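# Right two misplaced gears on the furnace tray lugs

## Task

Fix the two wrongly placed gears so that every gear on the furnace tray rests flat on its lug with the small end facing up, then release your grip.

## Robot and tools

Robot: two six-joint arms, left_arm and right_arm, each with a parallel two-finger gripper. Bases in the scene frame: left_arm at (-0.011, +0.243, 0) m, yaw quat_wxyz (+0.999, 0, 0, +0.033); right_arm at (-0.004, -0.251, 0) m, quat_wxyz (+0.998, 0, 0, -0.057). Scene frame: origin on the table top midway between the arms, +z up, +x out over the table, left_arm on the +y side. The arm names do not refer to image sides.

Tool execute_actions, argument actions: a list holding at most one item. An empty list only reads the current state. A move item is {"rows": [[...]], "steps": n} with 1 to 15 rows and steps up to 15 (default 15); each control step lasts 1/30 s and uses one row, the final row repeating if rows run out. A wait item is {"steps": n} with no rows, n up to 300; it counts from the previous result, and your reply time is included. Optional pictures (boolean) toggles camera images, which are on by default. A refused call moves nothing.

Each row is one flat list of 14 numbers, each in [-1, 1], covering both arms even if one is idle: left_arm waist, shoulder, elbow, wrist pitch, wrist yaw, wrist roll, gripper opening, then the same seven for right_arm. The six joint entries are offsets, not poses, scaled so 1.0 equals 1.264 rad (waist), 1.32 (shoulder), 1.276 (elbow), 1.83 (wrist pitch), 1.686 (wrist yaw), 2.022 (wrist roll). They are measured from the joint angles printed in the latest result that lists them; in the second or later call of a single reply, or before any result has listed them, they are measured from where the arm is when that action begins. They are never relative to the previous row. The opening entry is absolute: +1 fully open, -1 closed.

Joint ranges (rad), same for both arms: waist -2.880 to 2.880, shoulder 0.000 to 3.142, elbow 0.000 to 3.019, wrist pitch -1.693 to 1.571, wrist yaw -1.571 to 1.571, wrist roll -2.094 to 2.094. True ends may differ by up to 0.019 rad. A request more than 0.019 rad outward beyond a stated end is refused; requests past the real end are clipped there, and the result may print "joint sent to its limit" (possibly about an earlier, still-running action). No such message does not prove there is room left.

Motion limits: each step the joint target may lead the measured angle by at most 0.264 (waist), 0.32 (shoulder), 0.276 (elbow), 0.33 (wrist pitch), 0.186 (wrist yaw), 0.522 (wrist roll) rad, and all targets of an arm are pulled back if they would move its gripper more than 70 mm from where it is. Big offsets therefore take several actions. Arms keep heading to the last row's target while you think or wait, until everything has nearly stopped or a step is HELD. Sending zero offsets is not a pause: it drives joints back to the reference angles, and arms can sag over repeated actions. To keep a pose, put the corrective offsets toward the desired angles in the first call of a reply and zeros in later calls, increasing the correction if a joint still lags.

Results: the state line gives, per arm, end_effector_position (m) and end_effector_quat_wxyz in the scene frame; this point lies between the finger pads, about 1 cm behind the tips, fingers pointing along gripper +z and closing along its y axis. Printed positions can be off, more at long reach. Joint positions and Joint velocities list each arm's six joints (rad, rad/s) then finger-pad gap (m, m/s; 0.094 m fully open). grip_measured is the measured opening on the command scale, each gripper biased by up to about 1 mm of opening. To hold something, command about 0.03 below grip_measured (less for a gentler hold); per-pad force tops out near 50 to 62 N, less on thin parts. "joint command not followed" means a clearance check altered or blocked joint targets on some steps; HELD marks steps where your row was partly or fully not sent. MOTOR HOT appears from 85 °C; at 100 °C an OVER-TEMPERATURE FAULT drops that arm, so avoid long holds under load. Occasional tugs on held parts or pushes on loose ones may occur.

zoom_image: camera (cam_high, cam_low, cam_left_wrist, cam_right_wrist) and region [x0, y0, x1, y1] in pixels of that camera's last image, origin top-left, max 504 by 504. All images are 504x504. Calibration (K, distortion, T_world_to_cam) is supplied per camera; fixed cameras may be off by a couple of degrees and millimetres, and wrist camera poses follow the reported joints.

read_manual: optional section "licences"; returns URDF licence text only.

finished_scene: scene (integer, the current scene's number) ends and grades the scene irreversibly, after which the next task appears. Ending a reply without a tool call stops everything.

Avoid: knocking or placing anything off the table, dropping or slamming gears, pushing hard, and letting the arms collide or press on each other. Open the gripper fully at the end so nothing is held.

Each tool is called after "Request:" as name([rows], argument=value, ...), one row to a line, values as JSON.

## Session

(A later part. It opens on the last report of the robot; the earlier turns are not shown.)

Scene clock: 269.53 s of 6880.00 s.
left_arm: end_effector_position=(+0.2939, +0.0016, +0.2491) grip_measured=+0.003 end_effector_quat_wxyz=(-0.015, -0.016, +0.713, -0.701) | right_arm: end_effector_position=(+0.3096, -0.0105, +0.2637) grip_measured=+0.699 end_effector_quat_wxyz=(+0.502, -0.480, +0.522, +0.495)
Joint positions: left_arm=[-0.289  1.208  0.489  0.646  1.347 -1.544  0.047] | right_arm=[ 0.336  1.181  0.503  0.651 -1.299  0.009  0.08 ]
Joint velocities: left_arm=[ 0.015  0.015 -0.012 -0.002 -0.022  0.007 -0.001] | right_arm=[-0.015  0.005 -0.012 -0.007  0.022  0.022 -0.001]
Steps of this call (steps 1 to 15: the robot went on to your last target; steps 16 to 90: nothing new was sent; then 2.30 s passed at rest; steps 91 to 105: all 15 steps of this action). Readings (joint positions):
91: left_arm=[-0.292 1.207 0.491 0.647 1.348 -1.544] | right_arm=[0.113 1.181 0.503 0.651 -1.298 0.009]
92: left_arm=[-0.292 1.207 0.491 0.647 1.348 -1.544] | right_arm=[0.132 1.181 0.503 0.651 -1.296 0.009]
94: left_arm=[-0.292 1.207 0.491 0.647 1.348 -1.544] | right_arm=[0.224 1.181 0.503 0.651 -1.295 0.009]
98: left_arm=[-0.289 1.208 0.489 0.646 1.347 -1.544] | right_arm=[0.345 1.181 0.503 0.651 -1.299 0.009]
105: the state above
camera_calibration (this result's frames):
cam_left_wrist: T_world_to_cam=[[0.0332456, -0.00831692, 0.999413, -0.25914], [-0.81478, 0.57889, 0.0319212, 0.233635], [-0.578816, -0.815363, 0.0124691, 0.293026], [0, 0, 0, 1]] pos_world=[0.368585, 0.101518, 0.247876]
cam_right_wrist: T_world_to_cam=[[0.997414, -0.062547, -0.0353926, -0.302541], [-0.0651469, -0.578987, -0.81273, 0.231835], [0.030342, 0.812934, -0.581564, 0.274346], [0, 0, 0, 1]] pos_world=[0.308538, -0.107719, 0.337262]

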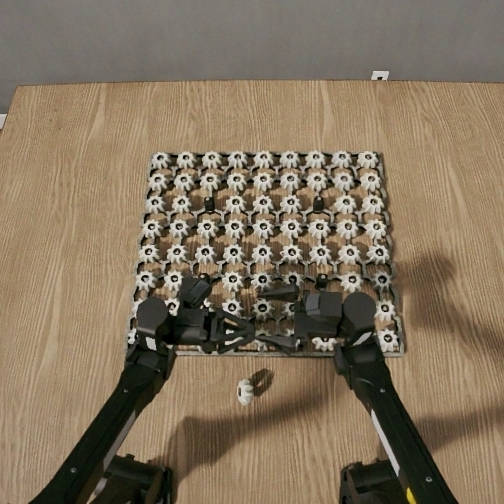

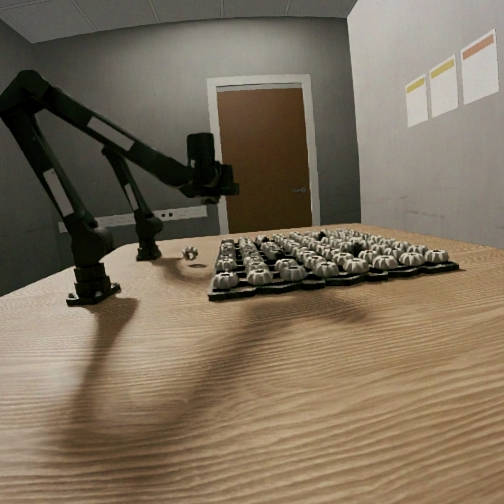

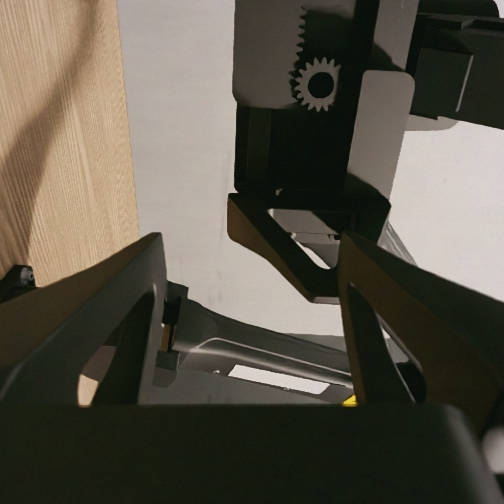

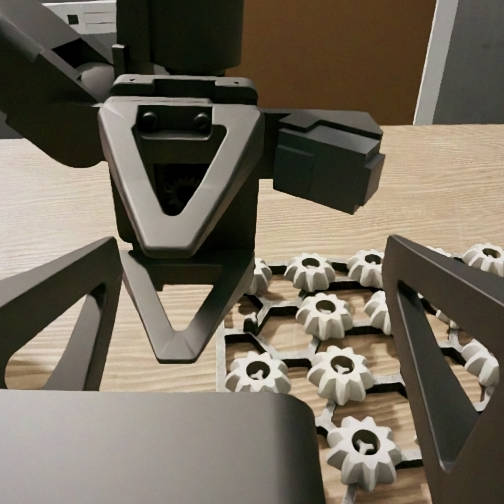

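Right finger knocked it. Back off and look.

Request:
execute_actions([
  {"rows":[[0.1,0,0.03,0,0,0,0.5,-0.15,0,0.03,0,0,0,0.6],[0.2,0,0.03,0,0,0,0.5,-0.3,0,0.03,0,0,0,0.6],[0.3,0,0.03,0,0,0,0.5,-0.45,0,0.03,0,0,0,0.6]],"steps":15},
])

Request:
zoom_image(camera="cam_high", region=[180, 330, 320, 450])

Request:
zoom_image(camera="cam_low", region=[140, 210, 260, 290])

Scene clock: 274.57 s of 6880.00 s.
left_arm: end_effector_position=(+0.3625, +0.1340, +0.2490) grip_measured=+0.497 end_effector_quat_wxyz=(+0.121, -0.153, +0.696, -0.691) | right_arm: end_effector_position=(+0.3906, -0.2253, +0.2637) grip_measured=+0.601 end_effector_quat_wxyz=(+0.624, -0.307, +0.640, +0.327)
Joint positions: left_arm=[ 0.096  1.208  0.489  0.646  1.345 -1.544  0.07 ] | right_arm=[-0.254  1.181  0.503  0.651 -1.297  0.009  0.075]
Joint velocities: left_arm=[-0.093 -0.024 -0.002  0.002 -0.007  0.007  0.001] | right_arm=[ 0.21  -0.015 -0.007 -0.012  0.037  0.051  0.   ]
Steps of this call (steps 1 to 15: the robot went on to your last target; steps 16 to 90: nothing new was sent; then 1.53 s passed at rest; steps 91 to 105: all 15 steps of this action). Readings (joint positions):
91: left_arm=[-0.280 1.208 0.489 0.646 1.349 -1.544] | right_arm=[0.322 1.181 0.503 0.651 -1.302 0.009]
92: left_arm=[-0.249 1.208 0.489 0.646 1.350 -1.544] | right_arm=[0.285 1.181 0.503 0.651 -1.304 0.009]
94: left_arm=[-0.135 1.208 0.489 0.646 1.350 -1.544] | right_arm=[0.167 1.181 0.503 0.651 -1.303 0.009]
98: left_arm=[0.095 1.208 0.489 0.646 1.345 -1.544] | right_arm=[-0.104 1.181 0.503 0.651 -1.300 0.009]
105: the state above
camera_calibration (this result's frames):
cam_left_wrist: T_world_to_cam=[[0.03395, 0.00470251, 0.999412, -0.262294], [-0.973134, 0.228008, 0.0319845, 0.31735], [-0.227724, -0.973648, 0.012317, 0.334666], [0, 0, 0, 1]] pos_world=[0.393941, 0.254722, 0.247867]
cam_right_wrist: T_world_to_cam=[[0.792979, -0.608221, -0.0353751, -0.439841], [-0.377018, -0.444277, -0.812696, 0.264872], [0.478582, 0.657788, -0.581613, 0.236509], [0, 0, 0, 1]] pos_world=[0.335458, -0.305417, 0.337257]

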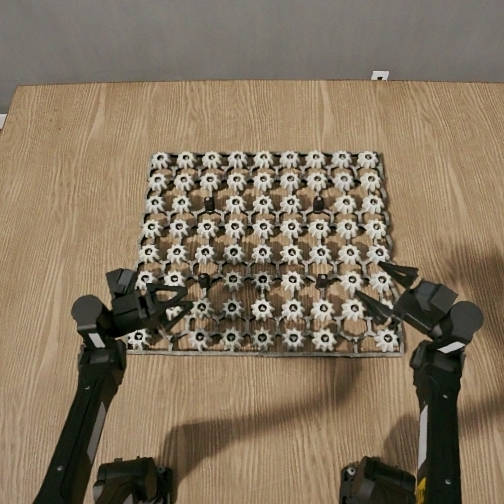

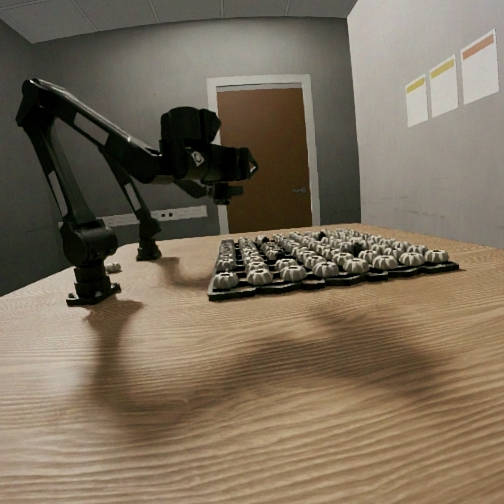

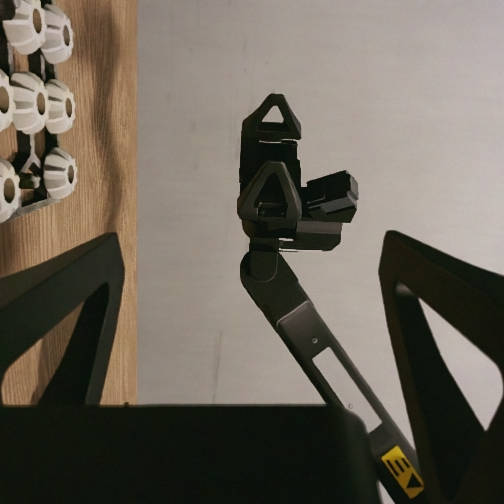

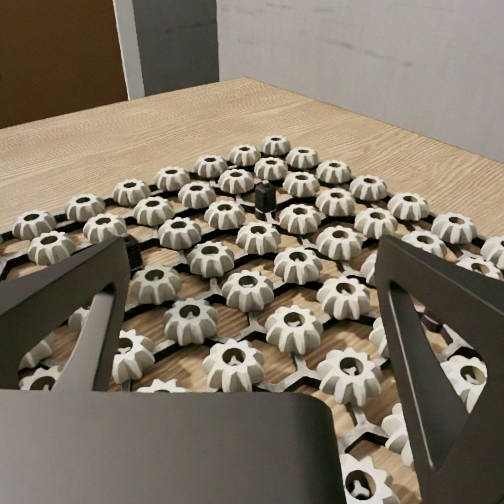

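Region (180, 330, 320, 450) of cam_high's 504x504 image, scaled by 3.600, with more detail than that image has; it fills the top 432 rows of this view, and the rest is white.

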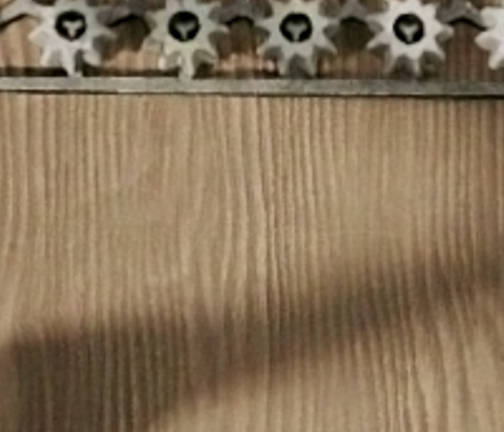

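Region (140, 210, 260, 290) of cam_low's 504x504 image, scaled by 4.200, with more detail than that image has.

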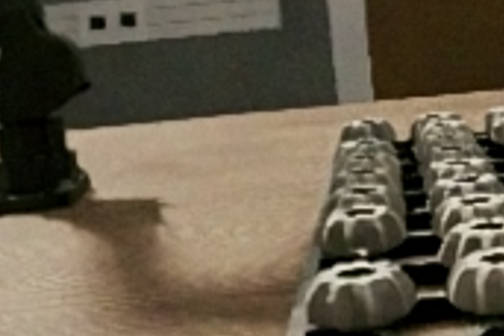

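Request:
zoom_image(camera="cam_low", region=[60, 230, 160, 310])

Region (60, 230, 160, 310) of cam_low's 504x504 image, scaled by 5.040, with more detail than that image has; it fills the top 403 rows of this view, and the rest is white.

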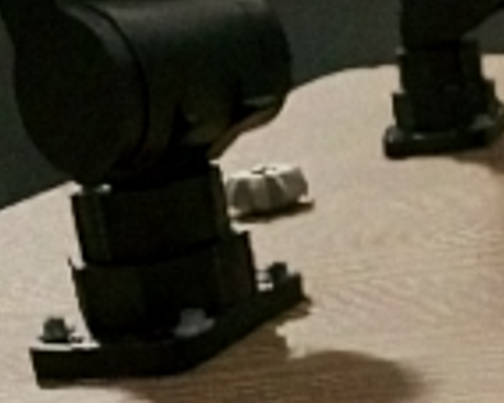

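Request:
execute_actions([
  {"rows":[[0,-0.045,0.24,-0.3,-0.8,0.764,0.5,-0.25,0,0,0,0,0,0.6],[0,-0.045,0.24,-0.6,-0.8,0.764,0.5,-0.25,0,0,0,0,0,0.6],[0,-0.045,0.24,-1,-0.8,0.764,0.5,-0.25,0,0,0,0,0,0.6]],"steps":15},
], pictures=false)

Request:
execute_actions([
  {"steps":40},
], pictures=false)

Request:
execute_actions([
  {"rows":[[-1,0,0.02,0,0,0,0.5,0,0,0,0,0,0,0.6]],"steps":15},
], pictures=false)

Request:
execute_actions([
  {"steps":40},
])

Scene clock: 291.20 s of 6880.00 s.
left_arm: end_effector_position=(+0.3885, +0.2945, +0.1542) grip_measured=+0.497 end_effector_quat_wxyz=(+0.244, -0.219, +0.943, -0.054) | right_arm: end_effector_position=(+0.3787, -0.3511, +0.2636) grip_measured=+0.601 end_effector_quat_wxyz=(+0.669, -0.200, +0.681, +0.222)
Joint positions: left_arm=[ 0.094  1.145  0.787 -0.713  0.074 -0.314  0.07 ] | right_arm=[-0.574  1.181  0.503  0.651 -1.294  0.009  0.075]
Joint velocities: left_arm=[-0.005  0.044  0.007 -3.216 -2.264  2.    -0.   ] | right_arm=[ 0.024 -0.005 -0.012 -0.012  0.037 -0.066 -0.   ]
Steps of this call (steps 1 to 30: the robot went on to your last target; steps 31 to 90: nothing new was sent; then 13.13 s passed at rest; steps 91 to 105: all 15 steps of this action). Readings (joint positions):
91: left_arm=[0.093 1.205 0.497 0.611 1.301 -1.501] | right_arm=[-0.252 1.181 0.503 0.651 -1.300 0.009]
92: left_arm=[0.093 1.201 0.517 0.542 1.244 -1.445] | right_arm=[-0.292 1.181 0.503 0.651 -1.302 0.009]
94: left_arm=[0.093 1.197 0.576 0.408 1.124 -1.327] | right_arm=[-0.417 1.181 0.503 0.651 -1.300 0.009]
98: left_arm=[0.093 1.176 0.732 0.015 0.754 -0.967] | right_arm=[-0.597 1.181 0.503 0.651 -1.294 0.009]
105: the state above

Scene clock: 292.53 s of 6880.00 s.
left_arm: end_effector_position=(+0.2753, +0.2895, +0.1192) grip_measured=+0.497 end_effector_quat_wxyz=(+0.012, -0.087, +0.996, +0.001) | right_arm: end_effector_position=(+0.3788, -0.3509, +0.2636) grip_measured=+0.601 end_effector_quat_wxyz=(+0.668, -0.200, +0.681, +0.222)
Joint positions: left_arm=[ 0.096  1.147  0.776 -1.174 -0.001 -0.012  0.07 ] | right_arm=[-0.574  1.181  0.503  0.651 -1.294  0.009  0.075]
Joint velocities: left_arm=[-0.015 -0.005 -0.007  0.012 -0.051  0.051  0.001] | right_arm=[ 0.005 -0.005 -0.002 -0.002 -0.007 -0.022 -0.   ]
Steps of this call (steps 1 to 40: the robot went on to your last target). Readings (joint positions):
1: left_arm=[0.095 1.146 0.787 -0.820 0.025 -0.254] | right_arm=[-0.574 1.181 0.503 0.651 -1.294 0.009]
2: left_arm=[0.096 1.147 0.787 -0.928 0.008 -0.206] | right_arm=[-0.574 1.181 0.503 0.651 -1.294 0.009]
4: left_arm=[0.096 1.147 0.781 -1.091 0.001 -0.135] | right_arm=[-0.574 1.181 0.503 0.651 -1.294 0.009]
8: left_arm=[0.096 1.147 0.776 -1.171 -0.000 -0.062] | right_arm=[-0.574 1.181 0.503 0.651 -1.294 0.009]
40: the state above

Scene clock: 293.03 s of 6880.00 s.
left_arm: end_effector_position=(+0.1415, -0.0039, +0.1192) grip_measured=+0.498 end_effector_quat_wxyz=(+0.011, +0.481, +0.877, -0.006) | right_arm: end_effector_position=(+0.3788, -0.3509, +0.2636) grip_measured=+0.601 end_effector_quat_wxyz=(+0.668, -0.200, +0.681, +0.222)
Joint positions: left_arm=[-1.082  1.147  0.776 -1.174  0.001 -0.012  0.07 ] | right_arm=[-0.574  1.181  0.503  0.651 -1.294  0.009  0.075]
Joint velocities: left_arm=[-2.31  -0.005  0.002 -0.012  0.081 -0.081  0.   ] | right_arm=[-0.005  0.005  0.007 -0.022  0.051  0.022  0.   ]
Steps of this call (steps 1 to 15: all 15 steps of this action). Readings (joint positions):
1: left_arm=[0.078 1.147 0.776 -1.174 -0.009 -0.012] | right_arm=[-0.574 1.181 0.503 0.651 -1.294 0.009]
2: left_arm=[0.027 1.147 0.776 -1.174 -0.012 -0.013] | right_arm=[-0.574 1.181 0.503 0.651 -1.294 0.009]
4: left_arm=[-0.125 1.147 0.776 -1.174 -0.009 -0.012] | right_arm=[-0.574 1.181 0.503 0.651 -1.294 0.009]
8: left_arm=[-0.471 1.147 0.776 -1.174 -0.004 -0.012] | right_arm=[-0.574 1.181 0.503 0.651 -1.294 0.009]
15: the state above

Scene clock: 294.37 s of 6880.00 s.
left_arm: end_effector_position=(+0.1190, -0.0165, +0.1192) grip_measured=+0.498 end_effector_quat_wxyz=(+0.010, +0.519, +0.855, -0.007) | right_arm: end_effector_position=(+0.3788, -0.3509, +0.2636) grip_measured=+0.601 end_effector_quat_wxyz=(+0.668, -0.200, +0.681, +0.222)
Joint positions: left_arm=[-1.17   1.147  0.776 -1.174  0.002 -0.012  0.07 ] | right_arm=[-0.574  1.181  0.503  0.651 -1.294  0.009  0.075]
Joint velocities: left_arm=[-0.015  0.005 -0.002 -0.002 -0.007  0.022 -0.   ] | right_arm=[-0.005 -0.005 -0.002 -0.002 -0.066 -0.037  0.   ]
Steps of this call (steps 1 to 30: the robot went on to your last target; steps 31 to 40: nothing new was sent). Readings (joint positions):
1: left_arm=[-1.147 1.147 0.776 -1.174 0.004 -0.012] | right_arm=[-0.574 1.181 0.503 0.651 -1.294 0.009]
2: left_arm=[-1.189 1.147 0.776 -1.174 0.006 -0.012] | right_arm=[-0.574 1.181 0.503 0.651 -1.294 0.009]
4: left_arm=[-1.209 1.147 0.776 -1.174 0.006 -0.012] | right_arm=[-0.574 1.181 0.503 0.651 -1.294 0.009]
8: left_arm=[-1.176 1.147 0.776 -1.174 0.003 -0.012] | right_arm=[-0.574 1.181 0.503 0.651 -1.294 0.009]
40: the state above
All arms were judged still, so your last target was given up. Only a new action makes them travel on or press farther. Fingers that are still opening or closing keep moving.
camera_calibration (this result's frames):
cam_left_wrist: T_world_to_cam=[[-0.891681, -0.452558, 0.00984502, 0.0969887], [-0.37007, 0.741335, 0.559885, -0.00741059], [-0.260679, 0.495595, -0.828512, 0.262699], [0, 0, 0, 1]] pos_world=[0.152221, -0.0808057, 0.220844]
cam_right_wrist: T_world_to_cam=[[0.559456, -0.828106, -0.0353576, -0.495588], [-0.498375, -0.301997, -0.812662, 0.300484], [0.662292, 0.47227, -0.581661, 0.190117], [0, 0, 0, 1]] pos_world=[0.301101, -0.409441, 0.337253]

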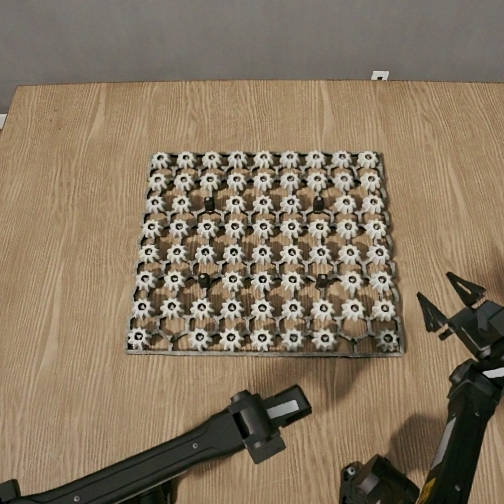

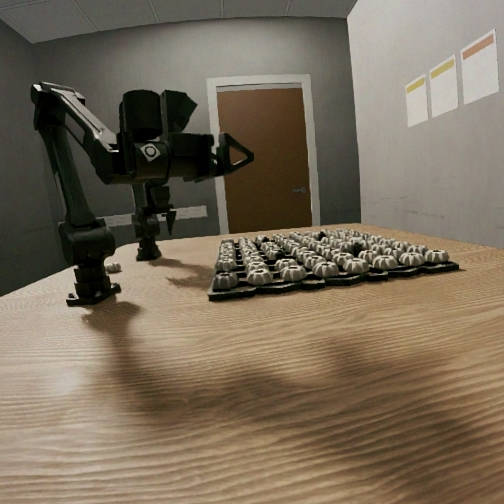

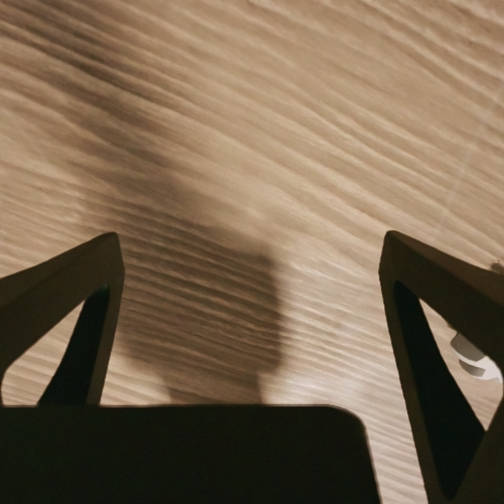

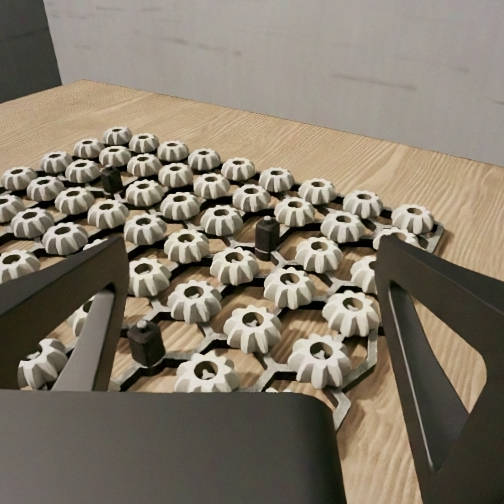

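Request:
execute_actions([
  {"rows":[[-0.1,0,0.02,0,0,0,0.5,0,0,0,0,0,0,0.6],[-0.2,0,0.02,0,0,0,0.5,0,0,0,0,0,0,0.6],[-0.3,0,0.02,0,0,0,0.5,0,0,0,0,0,0,0.6]],"steps":15},
])

Scene clock: 297.47 s of 6880.00 s.
left_arm: end_effector_position=(+0.0124, -0.0463, +0.1192) grip_measured=+0.498 end_effector_quat_wxyz=(+0.007, +0.672, +0.741, -0.010) | right_arm: end_effector_position=(+0.3788, -0.3509, +0.2636) grip_measured=+0.601 end_effector_quat_wxyz=(+0.668, -0.200, +0.681, +0.222)
Joint positions: left_arm=[-1.552  1.147  0.776 -1.174  0.005 -0.013  0.07 ] | right_arm=[-0.574  1.181  0.503  0.651 -1.294  0.009  0.075]
Joint velocities: left_arm=[ 0.034  0.005 -0.007  0.002  0.007 -0.081  0.   ] | right_arm=[ 0.005 -0.015  0.002 -0.002 -0.051 -0.022  0.   ]
Steps of this call (steps 1 to 78: nothing new was sent; steps 79 to 93: all 15 steps of this action). Readings (joint positions):
79: left_arm=[-1.179 1.147 0.776 -1.174 -0.001 -0.013] | right_arm=[-0.574 1.181 0.503 0.651 -1.294 0.009]
80: left_arm=[-1.214 1.147 0.776 -1.174 -0.005 -0.013] | right_arm=[-0.574 1.181 0.503 0.651 -1.294 0.009]
82: left_arm=[-1.352 1.147 0.776 -1.174 -0.006 -0.013] | right_arm=[-0.574 1.181 0.503 0.651 -1.294 0.009]
86: left_arm=[-1.579 1.147 0.776 -1.174 0.008 -0.013] | right_arm=[-0.574 1.181 0.503 0.651 -1.294 0.009]
93: the state above
camera_calibration (this result's frames):
cam_left_wrist: T_world_to_cam=[[-0.996072, -0.0876037, 0.0129051, 0.00626864], [-0.0653918, 0.825994, 0.559873, -0.0246344], [-0.0597065, 0.55683, -0.828478, 0.250015], [0, 0, 0, 1]] pos_world=[0.0195606, -0.118319, 0.220843]
cam_right_wrist: T_world_to_cam=[[0.559456, -0.828106, -0.0353576, -0.495588], [-0.498375, -0.301997, -0.812662, 0.300484], [0.662292, 0.47227, -0.581661, 0.190117], [0, 0, 0, 1]] pos_world=[0.301101, -0.409441, 0.337253]

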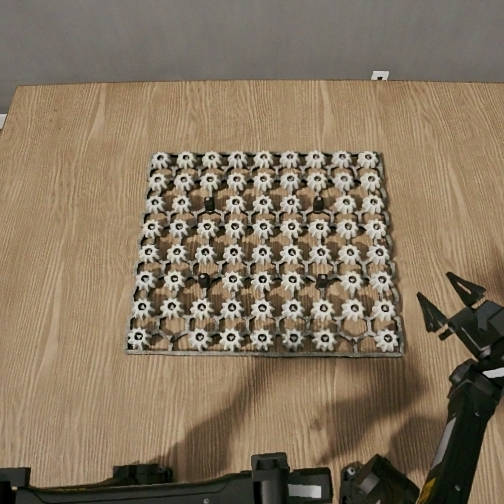

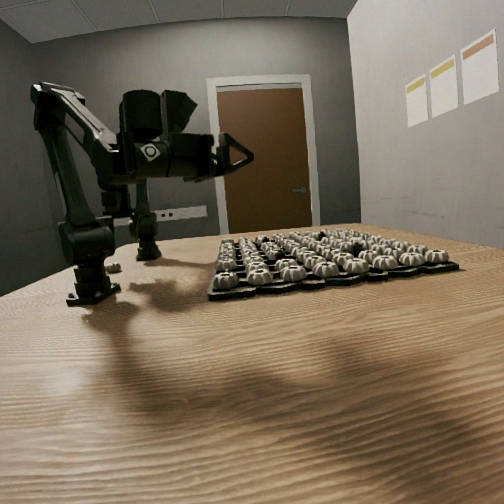

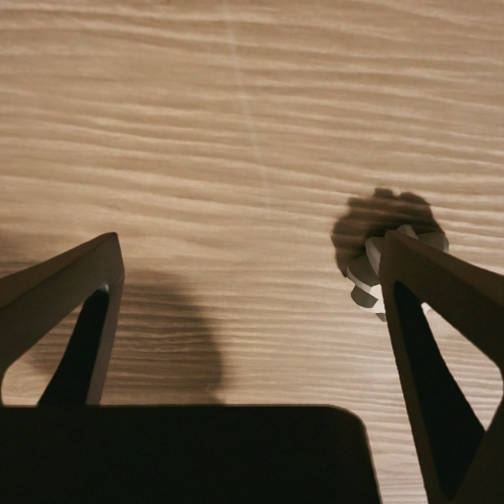

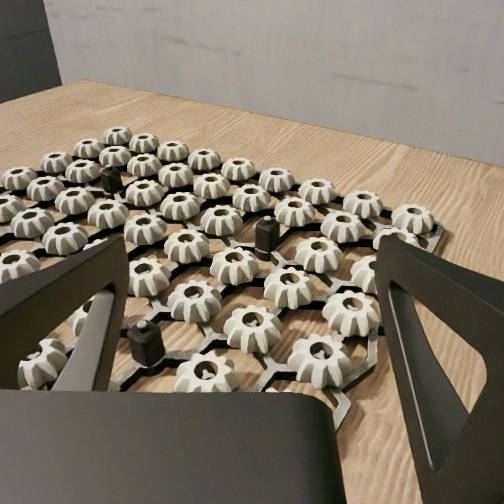

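Request:
execute_actions([
  {"rows":[[-0.09,-0.03,-0.03,0,0,0,0.5,0,0,0,0,0,0,0.6],[-0.18,-0.06,-0.07,0,0,0,0.5,0,0,0,0,0,0,0.6],[-0.27,-0.09,-0.1,0,0,0,0.5,0,0,0,0,0,0,0.6]],"steps":15},
])

Scene clock: 304.47 s of 6880.00 s.
left_arm: end_effector_position=(-0.0737, +0.0145, +0.0960) grip_measured=+0.498 end_effector_quat_wxyz=(-0.004, +0.789, +0.614, -0.002) | right_arm: end_effector_position=(+0.3788, -0.3509, +0.2636) grip_measured=+0.601 end_effector_quat_wxyz=(+0.668, -0.200, +0.681, +0.222)
Joint positions: left_arm=[-1.898  1.03   0.631 -1.173  0.008 -0.013  0.07 ] | right_arm=[-0.574  1.181  0.503  0.651 -1.294  0.009  0.075]
Joint velocities: left_arm=[-0.015 -0.015 -0.027 -0.002 -0.022 -0.007  0.   ] | right_arm=[ 0.005 -0.005  0.002  0.007 -0.037  0.037 -0.   ]
Steps of this call (steps 1 to 15: the robot went on to your last target; steps 16 to 90: nothing new was sent; then 3.50 s passed at rest; steps 91 to 105: all 15 steps of this action). Readings (joint positions):
91: left_arm=[-1.561 1.146 0.772 -1.174 0.002 -0.013] | right_arm=[-0.574 1.181 0.503 0.651 -1.294 0.009]
92: left_arm=[-1.592 1.137 0.759 -1.172 -0.002 -0.013] | right_arm=[-0.574 1.181 0.503 0.651 -1.294 0.009]
94: left_arm=[-1.725 1.099 0.707 -1.169 -0.002 -0.013] | right_arm=[-0.574 1.181 0.503 0.651 -1.294 0.009]
98: left_arm=[-1.926 1.034 0.634 -1.173 0.010 -0.013] | right_arm=[-0.574 1.181 0.503 0.651 -1.294 0.009]
105: the state above
camera_calibration (this result's frames):
cam_left_wrist: T_world_to_cam=[[-0.966895, 0.25468, 0.0158828, -0.0769632], [0.216144, 0.784332, 0.581467, -0.0481705], [0.135631, 0.565651, -0.813415, 0.204603], [0, 0, 0, 1]] pos_world=[-0.091754, -0.0583511, 0.195659]
cam_right_wrist: T_world_to_cam=[[0.559456, -0.828106, -0.0353576, -0.495588], [-0.498375, -0.301997, -0.812662, 0.300484], [0.662292, 0.47227, -0.581661, 0.190117], [0, 0, 0, 1]] pos_world=[0.301101, -0.409441, 0.337253]

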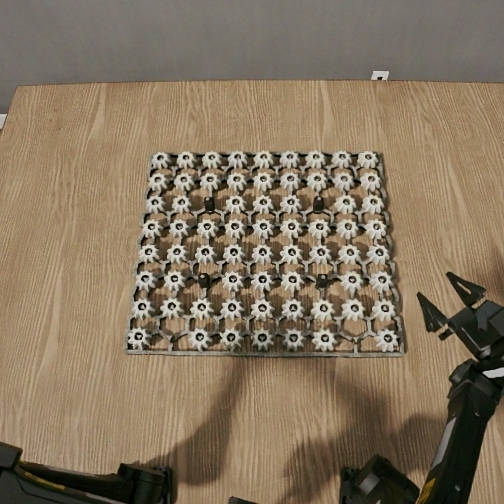

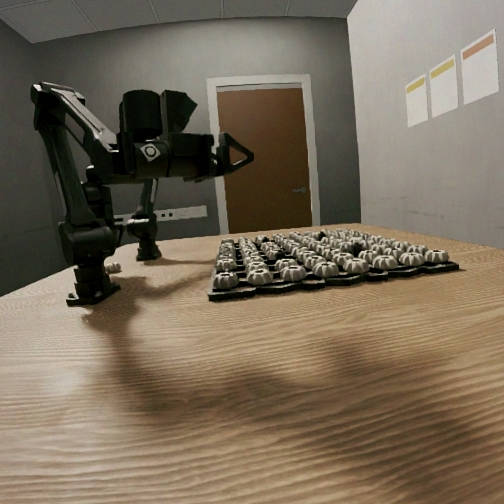

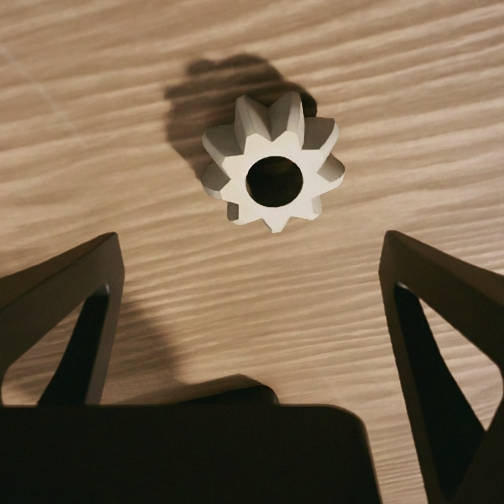

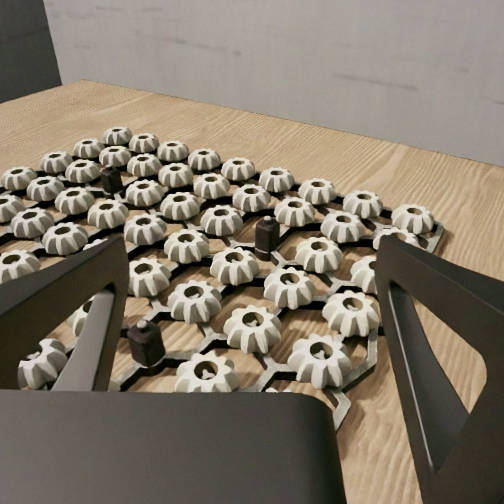

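Request:
execute_actions([
  {"rows":[[-0.025,0.02,-0.025,0.03,0,0,0.5,0,0,0,0,0,0,0.6],[-0.025,0.04,-0.05,0.065,0,0,0.5,0,0,0,0,0,0,0.6],[-0.025,0.055,-0.07,0.097,0,0,0.5,0,0,0,0,0,0,0.6]],"steps":15},
])

Scene clock: 320.27 s of 6880.00 s.
left_arm: end_effector_position=(-0.0773, +0.0250, +0.0433) grip_measured=+0.498 end_effector_quat_wxyz=(-0.010, +0.797, +0.604, +0.006) | right_arm: end_effector_position=(+0.3788, -0.3509, +0.2636) grip_measured=+0.601 end_effector_quat_wxyz=(+0.668, -0.200, +0.681, +0.222)
Joint positions: left_arm=[-1.925  1.111  0.526 -1.007  0.008 -0.013  0.07 ] | right_arm=[-0.574  1.181  0.503  0.651 -1.294  0.009  0.075]
Joint velocities: left_arm=[-0.005 -0.005  0.012  0.007  0.066 -0.007 -0.001] | right_arm=[ 0.005 -0.005  0.007 -0.002 -0.022  0.066 -0.001]
Steps of this call (steps 1 to 15: the robot went on to your last target; steps 16 to 90: nothing new was sent; then 12.30 s passed at rest; steps 91 to 105: all 15 steps of this action). Readings (joint positions):
91: left_arm=[-1.900 1.031 0.628 -1.166 0.008 -0.013] | right_arm=[-0.574 1.181 0.503 0.651 -1.294 0.009]
92: left_arm=[-1.906 1.034 0.617 -1.139 0.008 -0.013] | right_arm=[-0.574 1.181 0.503 0.651 -1.294 0.009]
94: left_arm=[-1.919 1.056 0.580 -1.058 0.008 -0.013] | right_arm=[-0.574 1.181 0.503 0.651 -1.294 0.009]
98: left_arm=[-1.925 1.108 0.530 -1.015 0.008 -0.013] | right_arm=[-0.574 1.181 0.503 0.651 -1.294 0.009]
105: the state above
camera_calibration (this result's frames):
cam_left_wrist: T_world_to_cam=[[-0.959734, 0.280464, 0.0158194, -0.0823507], [0.233924, 0.766759, 0.597796, -0.023931], [0.15553, 0.577426, -0.801492, 0.156965], [0, 0, 0, 1]] pos_world=[-0.0978496, -0.04919, 0.141415]
cam_right_wrist: T_world_to_cam=[[0.559456, -0.828106, -0.0353576, -0.495588], [-0.498375, -0.301997, -0.812662, 0.300484], [0.662292, 0.47227, -0.581661, 0.190117], [0, 0, 0, 1]] pos_world=[0.301101, -0.409441, 0.337253]

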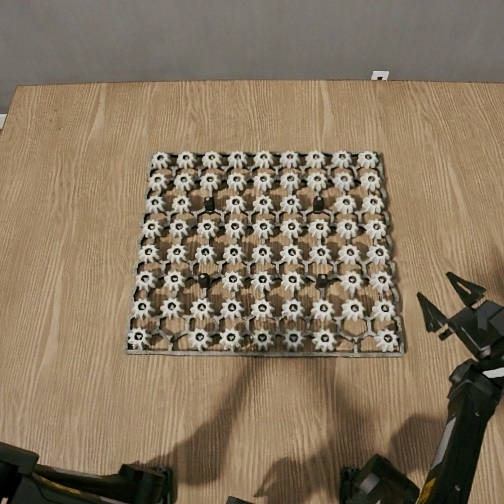

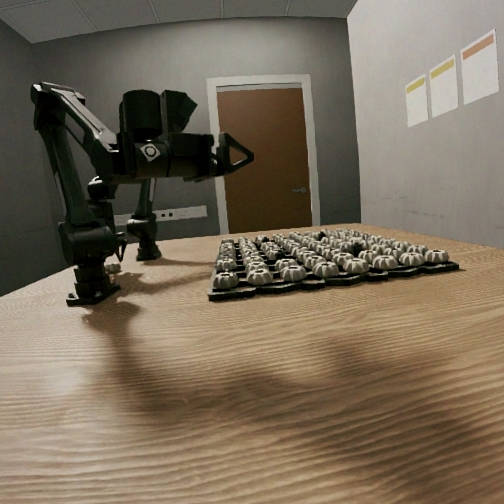

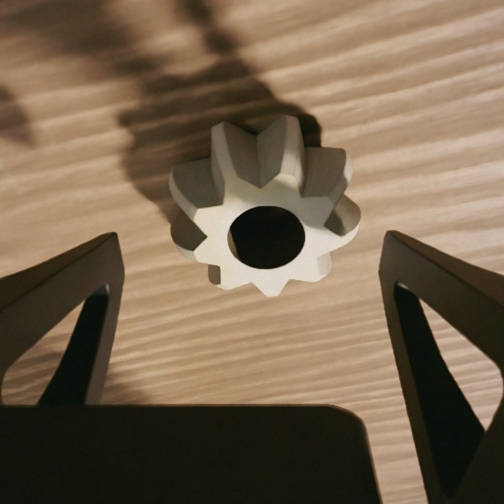

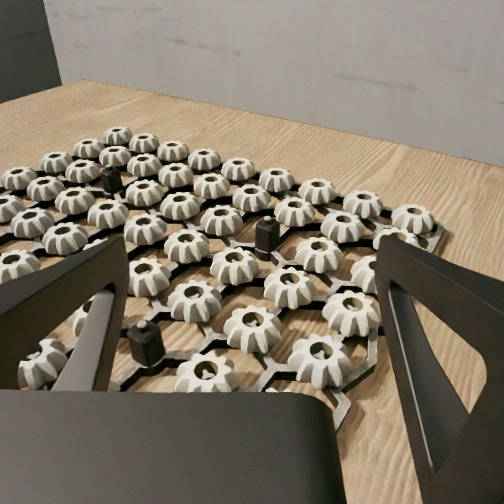

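Request:
execute_actions([
  {"rows":[[-0.015,0.01,-0.01,0.03,0,0.08,0.5,0,0,0,0,0,0,0.6],[-0.015,0.02,-0.02,0.05,0,0.155,0.5,0,0,0,0,0,0,0.6],[-0.015,0.035,-0.028,0.065,0,0.155,0.5,0,0,0,0,0,0,0.6],[-0.015,0.05,-0.028,0.078,0,0.155,0.5,0,0,0,0,0,0,0.6],[-0.015,0.058,-0.028,0.078,0,0.155,0.5,0,0,0,0,0,0,0.6]],"steps":15},
])

Scene clock: 326.53 s of 6880.00 s.
left_arm: end_effector_position=(-0.0813, +0.0217, +0.0136) grip_measured=+0.498 end_effector_quat_wxyz=(-0.007, +0.879, +0.477, +0.001) | right_arm: end_effector_position=(+0.3788, -0.3509, +0.2636) grip_measured=+0.601 end_effector_quat_wxyz=(+0.668, -0.200, +0.681, +0.222)
Joint positions: left_arm=[-1.938  1.191  0.484 -0.876  0.008  0.275  0.07 ] | right_arm=[-0.574  1.181  0.503  0.651 -1.294  0.009  0.075]
Joint velocities: left_arm=[-0.015 -0.005 -0.007 -0.002 -0.007  0.11   0.001] | right_arm=[ 0.005 -0.005 -0.002 -0.022 -0.007  0.007  0.001]
Steps of this call (steps 1 to 15: the robot went on to your last target; steps 16 to 90: nothing new was sent; then 2.77 s passed at rest; steps 91 to 105: all 15 steps of this action). Readings (joint positions):
91: left_arm=[-1.926 1.111 0.524 -1.000 0.008 0.008] | right_arm=[-0.574 1.181 0.503 0.651 -1.294 0.009]
92: left_arm=[-1.928 1.112 0.518 -0.979 0.008 0.056] | right_arm=[-0.574 1.181 0.503 0.651 -1.294 0.009]
94: left_arm=[-1.935 1.126 0.503 -0.926 0.008 0.140] | right_arm=[-0.574 1.181 0.503 0.651 -1.294 0.009]
98: left_arm=[-1.938 1.182 0.488 -0.881 0.008 0.227] | right_arm=[-0.574 1.181 0.503 0.651 -1.294 0.009]
105: the state above
camera_calibration (this result's frames):
cam_left_wrist: T_world_to_cam=[[-0.833512, 0.552179, 0.0188896, -0.0805037], [0.456128, 0.668426, 0.587498, 0.01761], [0.311778, 0.498303, -0.809005, 0.15024], [0, 0, 0, 1]] pos_world=[-0.121975, -0.0421837, 0.11272]
cam_right_wrist: T_world_to_cam=[[0.559456, -0.828106, -0.0353576, -0.495588], [-0.498375, -0.301997, -0.812662, 0.300484], [0.662292, 0.47227, -0.581661, 0.190117], [0, 0, 0, 1]] pos_world=[0.301101, -0.409441, 0.337253]

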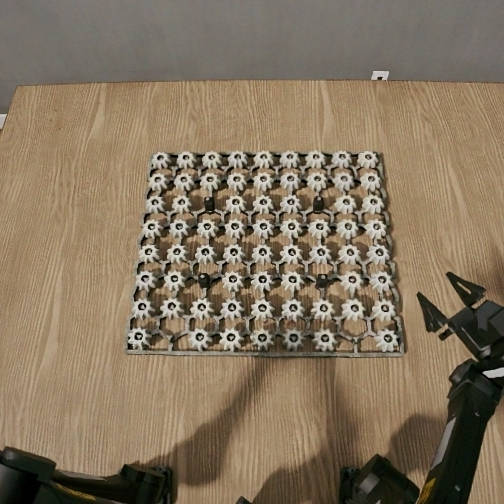

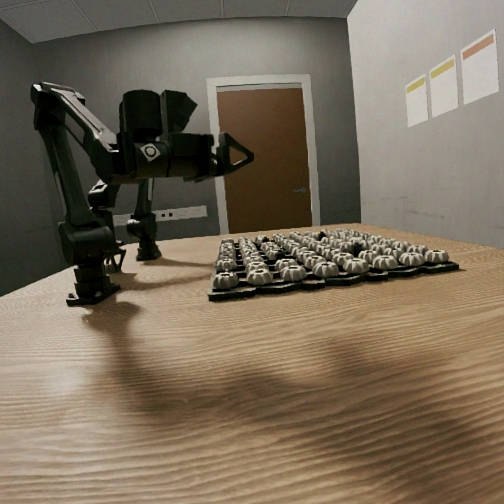

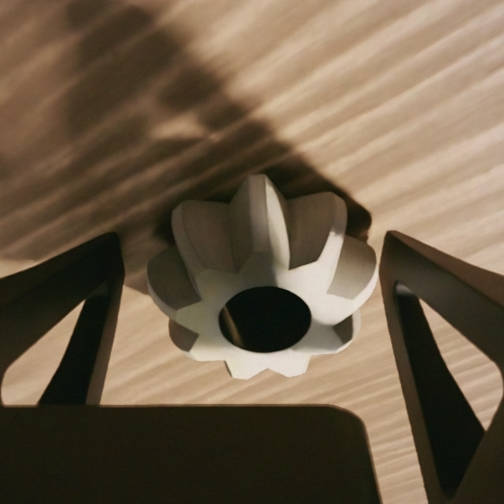

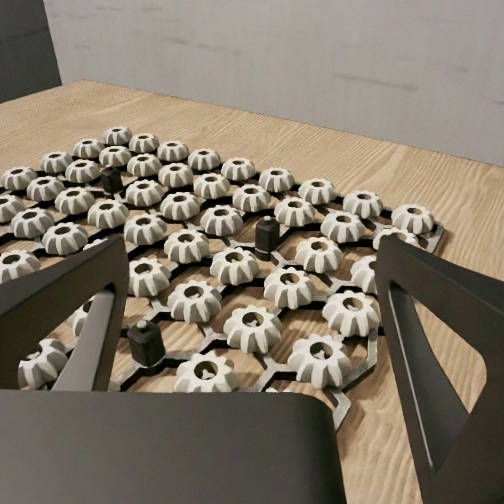

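Close and lift.

Request:
execute_actions([
  {"rows":[[0,0,0,0,0,0,0.4,0,0,0,0,0,0,0.6],[0,0,0,0,0,0,0.3,0,0,0,0,0,0,0.6],[0,0,0,0,0,0,0.2,0,0,0,0,0,0,0.6],[0,0,0,0,0,0,0.1,0,0,0,0,0,0,0.6],[0,0,0,0,0,0,0.05,0,0,0,0,0,0,0.6],[0,0,0,0,0,0,0.05,0,0,0,0,0,0,0.6],[0,-0.02,0.02,-0.03,0,0,0.05,0,0,0,0,0,0,0.6],[0,-0.04,0.05,-0.07,0,0,0.05,0,0,0,0,0,0,0.6],[0,-0.06,0.08,-0.1,0,0,0.05,0,0,0,0,0,0,0.6],[0,-0.08,0.11,-0.13,0,0,0.05,0,0,0,0,0,0,0.6],[0,-0.09,0.14,-0.16,0,0,0.05,0,0,0,0,0,0,0.6],[0,-0.09,0.17,-0.18,0,0,0.05,0,0,0,0,0,0,0.6]],"steps":15},
])

Scene clock: 332.50 s of 6880.00 s.
left_arm: end_effector_position=(-0.0778, +0.0336, +0.0720) grip_measured=+0.202 end_effector_quat_wxyz=(-0.039, +0.880, +0.472, +0.033) | right_arm: end_effector_position=(+0.3788, -0.3509, +0.2636) grip_measured=+0.601 end_effector_quat_wxyz=(+0.668, -0.200, +0.681, +0.222)
Joint positions: left_arm=[-1.938  1.094  0.599 -1.176  0.009  0.287  0.056] | right_arm=[-0.574  1.181  0.503  0.651 -1.294  0.009  0.075]
Joint velocities: left_arm=[-0.024 -0.249  0.681 -0.364 -0.007  0.007 -0.001] | right_arm=[-0.034 -0.015 -0.002  0.007  0.051 -0.022 -0.001]
Steps of this call (steps 1 to 30: the robot went on to your last target; steps 31 to 90: nothing new was sent; then 2.47 s passed at rest; steps 91 to 105: all 15 steps of this action). Readings (joint positions):
91: left_arm=[-1.938 1.191 0.484 -0.876 0.008 0.288] | right_arm=[-0.574 1.181 0.503 0.651 -1.294 0.009]
92: left_arm=[-1.938 1.191 0.484 -0.876 0.009 0.287] | right_arm=[-0.574 1.181 0.503 0.651 -1.294 0.009]
94: left_arm=[-1.938 1.191 0.484 -0.876 0.009 0.287] | right_arm=[-0.574 1.181 0.503 0.651 -1.294 0.009]
98: left_arm=[-1.938 1.187 0.486 -0.905 0.009 0.287] | right_arm=[-0.574 1.181 0.503 0.651 -1.294 0.009]
105: the state above
camera_calibration (this result's frames):
cam_left_wrist: T_world_to_cam=[[-0.827563, 0.559507, 0.0457424, -0.0869286], [0.448387, 0.609775, 0.653547, -0.0296207], [0.337771, 0.561361, -0.755503, 0.186508], [0, 0, 0, 1]] pos_world=[-0.121654, -0.0379991, 0.164242]
cam_right_wrist: T_world_to_cam=[[0.559456, -0.828106, -0.0353576, -0.495588], [-0.498375, -0.301997, -0.812662, 0.300484], [0.662292, 0.47227, -0.581661, 0.190117], [0, 0, 0, 1]] pos_world=[0.301101, -0.409441, 0.337253]

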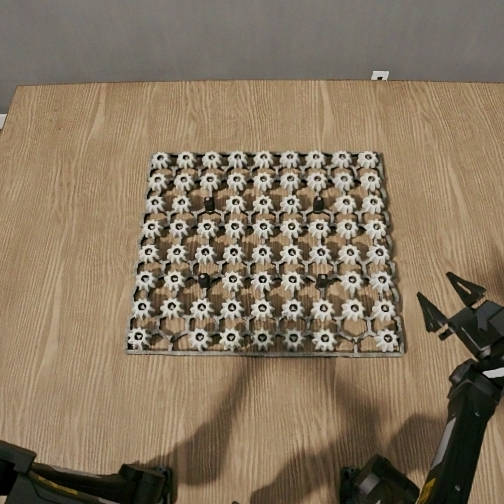

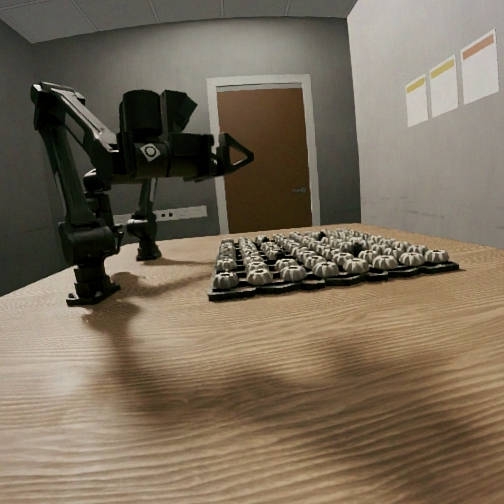

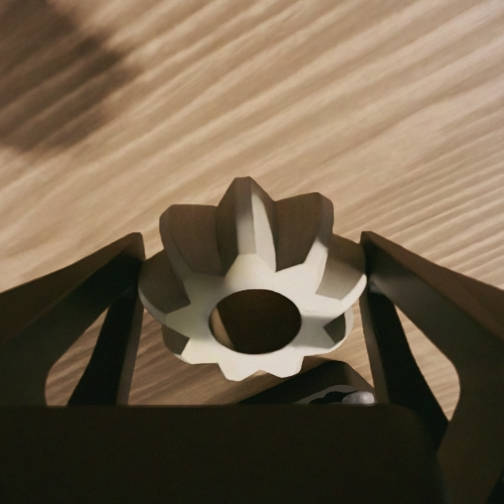

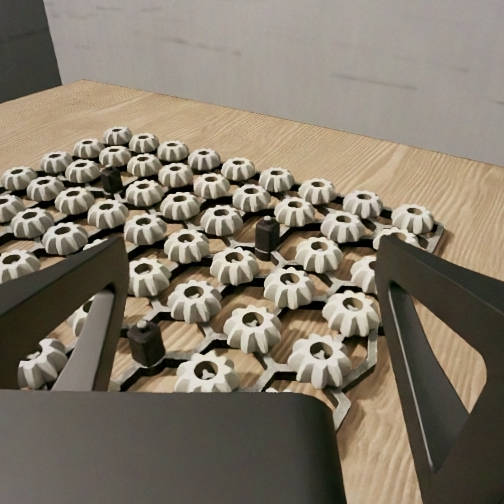

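Request:
execute_actions([
  {"rows":[[0,-0.05,0.12,-0.05,0,0,0.05,0,0,0,0,0,0,0.6],[0,-0.04,0.16,-0.04,0,0,0.05,0,0,0,0,0,0,0.6],[0.05,-0.02,0.2,-0.03,0,0,0.05,0,0,0,0,0,0,0.6],[0.1,0,0.23,-0.02,0,0,0.05,0,0,0,0,0,0,0.6],[0.16,0.03,0.26,-0.01,0,-0.03,0.05,0,0,0,0,0,0,0.6],[0.22,0.06,0.26,-0.01,0,-0.06,0.05,0,0,0,0,0,0,0.6],[0.28,0.09,0.26,-0.01,0,-0.09,0.05,0,0,0,0,0,0,0.6],[0.34,0.12,0.26,-0.01,0,-0.12,0.05,0,0,0,0,0,0,0.6],[0.4,0.15,0.26,-0.01,0,-0.145,0.05,0,0,0,0,0,0,0.6],[0.46,0.15,0.26,-0.01,0,-0.145,0.05,0,0,0,0,0,0,0.6],[0.52,0.15,0.26,-0.01,0,-0.145,0.05,0,0,0,0,0,0,0.6],[0.58,0.15,0.26,-0.01,0,-0.145,0.05,0,0,0,0,0,0,0.6],[0.64,0.15,0.26,-0.01,0,-0.145,0.05,0,0,0,0,0,0,0.6],[0.7,0.15,0.26,-0.01,0,-0.145,0.05,0,0,0,0,0,0,0.6]],"steps":15},
], pictures=false)

Scene clock: 341.83 s of 6880.00 s.
left_arm: end_effector_position=(+0.0902, -0.0627, +0.1075) grip_measured=+0.203 end_effector_quat_wxyz=(-0.026, +0.616, +0.787, +0.008) | right_arm: end_effector_position=(+0.3788, -0.3509, +0.2636) grip_measured=+0.601 end_effector_quat_wxyz=(+0.668, -0.200, +0.681, +0.222)
Joint positions: left_arm=[-1.309  1.306  0.871 -1.189  0.014  0.087  0.057] | right_arm=[-0.574  1.181  0.503  0.651 -1.294  0.009  0.075]
Joint velocities: left_arm=[ 2.125  0.308 -0.012  0.007  0.007 -0.388 -0.   ] | right_arm=[ 0.005  0.005 -0.007 -0.007  0.066  0.066 -0.001]
Steps of this call (steps 1 to 30: the robot went on to your last target; steps 31 to 90: nothing new was sent; then 5.83 s passed at rest; steps 91 to 105: all 15 steps of this action). Readings (joint positions):
91: left_arm=[-1.938 1.078 0.665 -1.205 0.009 0.287] | right_arm=[-0.574 1.181 0.503 0.651 -1.294 0.009]
92: left_arm=[-1.938 1.076 0.672 -1.223 0.009 0.287] | right_arm=[-0.574 1.181 0.503 0.651 -1.294 0.009]
94: left_arm=[-1.922 1.076 0.697 -1.234 0.012 0.287] | right_arm=[-0.574 1.181 0.503 0.651 -1.294 0.009]
98: left_arm=[-1.768 1.128 0.784 -1.223 0.017 0.237] | right_arm=[-0.574 1.181 0.503 0.651 -1.294 0.009]
105: the state above

Request:
execute_actions([
  {"rows":[[0.26,0.01,0.04,0,0,-0.045,0.05,0,0,0,0,0,0,0.6],[0.32,0.01,0.04,0,0,-0.045,0.05,0,0,0,0,0,0,0.6],[0.38,0.01,0.04,0,0,-0.045,0.05,0,0,0,0,0,0,0.6],[0.44,0.01,0.04,0,0,-0.045,0.05,0,0,0,0,0,0,0.6],[0.5,0.01,0.04,0,0,-0.045,0.05,0,0,0,0,0,0,0.6],[0.56,0.01,0.04,0,0,-0.045,0.05,0,0,0,0,0,0,0.6],[0.62,0.01,0.04,0,0,-0.045,0.05,0,0,0,0,0,0,0.6],[0.68,0.01,0.04,0,0,-0.045,0.05,0,0,0,0,0,0,0.6],[0.74,0.01,0.04,0,0,-0.045,0.05,0,0,0,0,0,0,0.6],[0.8,0.01,0.04,0,0,-0.045,0.05,0,0,0,0,0,0,0.6],[0.85,0.01,0.04,0,0,-0.045,0.05,0,0,0,0,0,0,0.6],[0.89,0.01,0.04,0,0,-0.045,0.05,0,0,0,0,0,0,0.6],[0.91,0.01,0.04,0,0,-0.045,0.05,0,0,0,0,0,0,0.6]],"steps":15},
], pictures=false)

Request:
execute_actions([
  {"steps":20},
])

Scene clock: 352.33 s of 6880.00 s.
left_arm: end_effector_position=(+0.3081, +0.2050, +0.1014) grip_measured=+0.203 end_effector_quat_wxyz=(-0.036, +0.059, +0.998, -0.002) | right_arm: end_effector_position=(+0.3788, -0.3509, +0.2636) grip_measured=+0.601 end_effector_quat_wxyz=(+0.668, -0.200, +0.681, +0.222)
Joint positions: left_arm=[-0.179  1.326  0.871 -1.189  0.008  0.007  0.057] | right_arm=[-0.574  1.181  0.503  0.651 -1.294  0.009  0.075]
Joint velocities: left_arm=[ 1.509 -0.015 -0.017 -0.012 -0.227 -0.007  0.002] | right_arm=[-0.005 -0.015 -0.012 -0.017  0.007  0.037 -0.   ]
Steps of this call (steps 1 to 30: the robot went on to your last target; steps 31 to 90: nothing new was sent; then 7.00 s passed at rest; steps 91 to 105: all 15 steps of this action). Readings (joint positions):
91: left_arm=[-1.049 1.319 0.871 -1.189 0.012 0.007] | right_arm=[-0.574 1.181 0.503 0.651 -1.294 0.009]
92: left_arm=[-1.032 1.319 0.871 -1.189 0.019 0.007] | right_arm=[-0.574 1.181 0.503 0.651 -1.294 0.009]
94: left_arm=[-0.947 1.319 0.871 -1.189 0.025 0.007] | right_arm=[-0.574 1.181 0.503 0.651 -1.294 0.009]
98: left_arm=[-0.675 1.322 0.871 -1.189 0.020 0.007] | right_arm=[-0.574 1.181 0.503 0.651 -1.294 0.009]
105: the state above

Scene clock: 353.00 s of 6880.00 s.
left_arm: end_effector_position=(+0.3087, +0.2103, +0.1015) grip_measured=+0.203 end_effector_quat_wxyz=(-0.036, +0.049, +0.998, -0.004) | right_arm: end_effector_position=(+0.3788, -0.3509, +0.2636) grip_measured=+0.601 end_effector_quat_wxyz=(+0.668, -0.200, +0.681, +0.222)
Joint positions: left_arm=[-0.16   1.326  0.871 -1.189  0.012  0.005  0.057] | right_arm=[-0.574  1.181  0.503  0.651 -1.294  0.009  0.075]
Joint velocities: left_arm=[-0.015  0.005  0.012 -0.022  0.037 -0.051  0.001] | right_arm=[-0.024 -0.005 -0.007  0.002  0.022  0.007 -0.   ]
Steps of this call (steps 1 to 20: the robot went on to your last target). Readings (joint positions):
1: left_arm=[-0.138 1.326 0.871 -1.189 0.003 0.006] | right_arm=[-0.574 1.181 0.503 0.651 -1.294 0.009]
2: left_arm=[-0.116 1.326 0.871 -1.189 0.001 0.005] | right_arm=[-0.574 1.181 0.503 0.651 -1.294 0.009]
4: left_arm=[-0.115 1.326 0.871 -1.189 0.003 0.005] | right_arm=[-0.574 1.181 0.503 0.651 -1.294 0.009]
8: left_arm=[-0.153 1.326 0.871 -1.189 0.012 0.005] | right_arm=[-0.574 1.181 0.503 0.651 -1.294 0.009]
20: the state above
camera_calibration (this result's frames):
cam_left_wrist: T_world_to_cam=[[-0.106986, -0.994044, 0.0207613, 0.239515], [-0.764532, 0.0955978, 0.637458, 0.154306], [-0.635646, 0.0523262, -0.770205, 0.388092], [0, 0, 0, 1]] pos_world=[0.390285, 0.203029, 0.195575]
cam_right_wrist: T_world_to_cam=[[0.559456, -0.828106, -0.0353576, -0.495588], [-0.498375, -0.301997, -0.812662, 0.300484], [0.662292, 0.47227, -0.581661, 0.190117], [0, 0, 0, 1]] pos_world=[0.301101, -0.409441, 0.337253]

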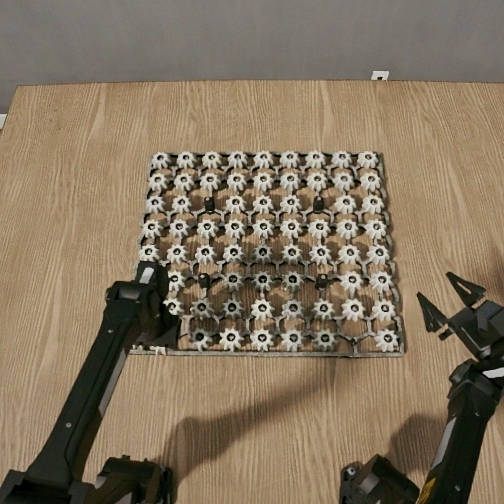

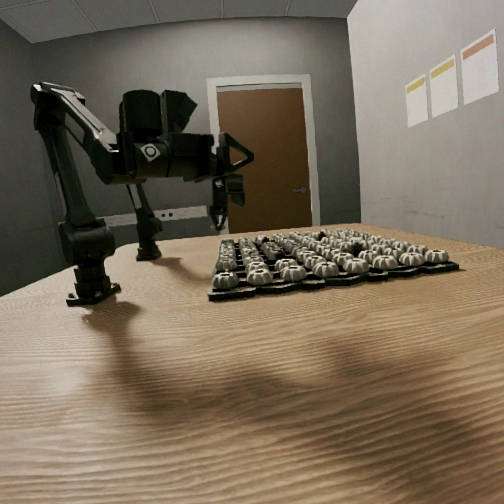

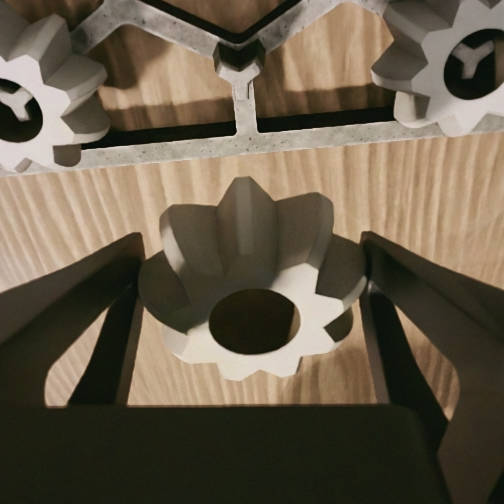

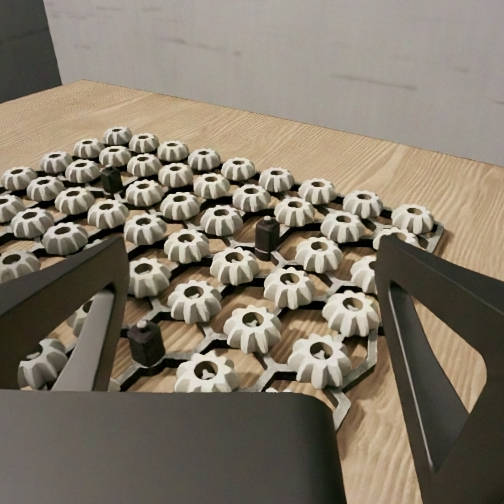

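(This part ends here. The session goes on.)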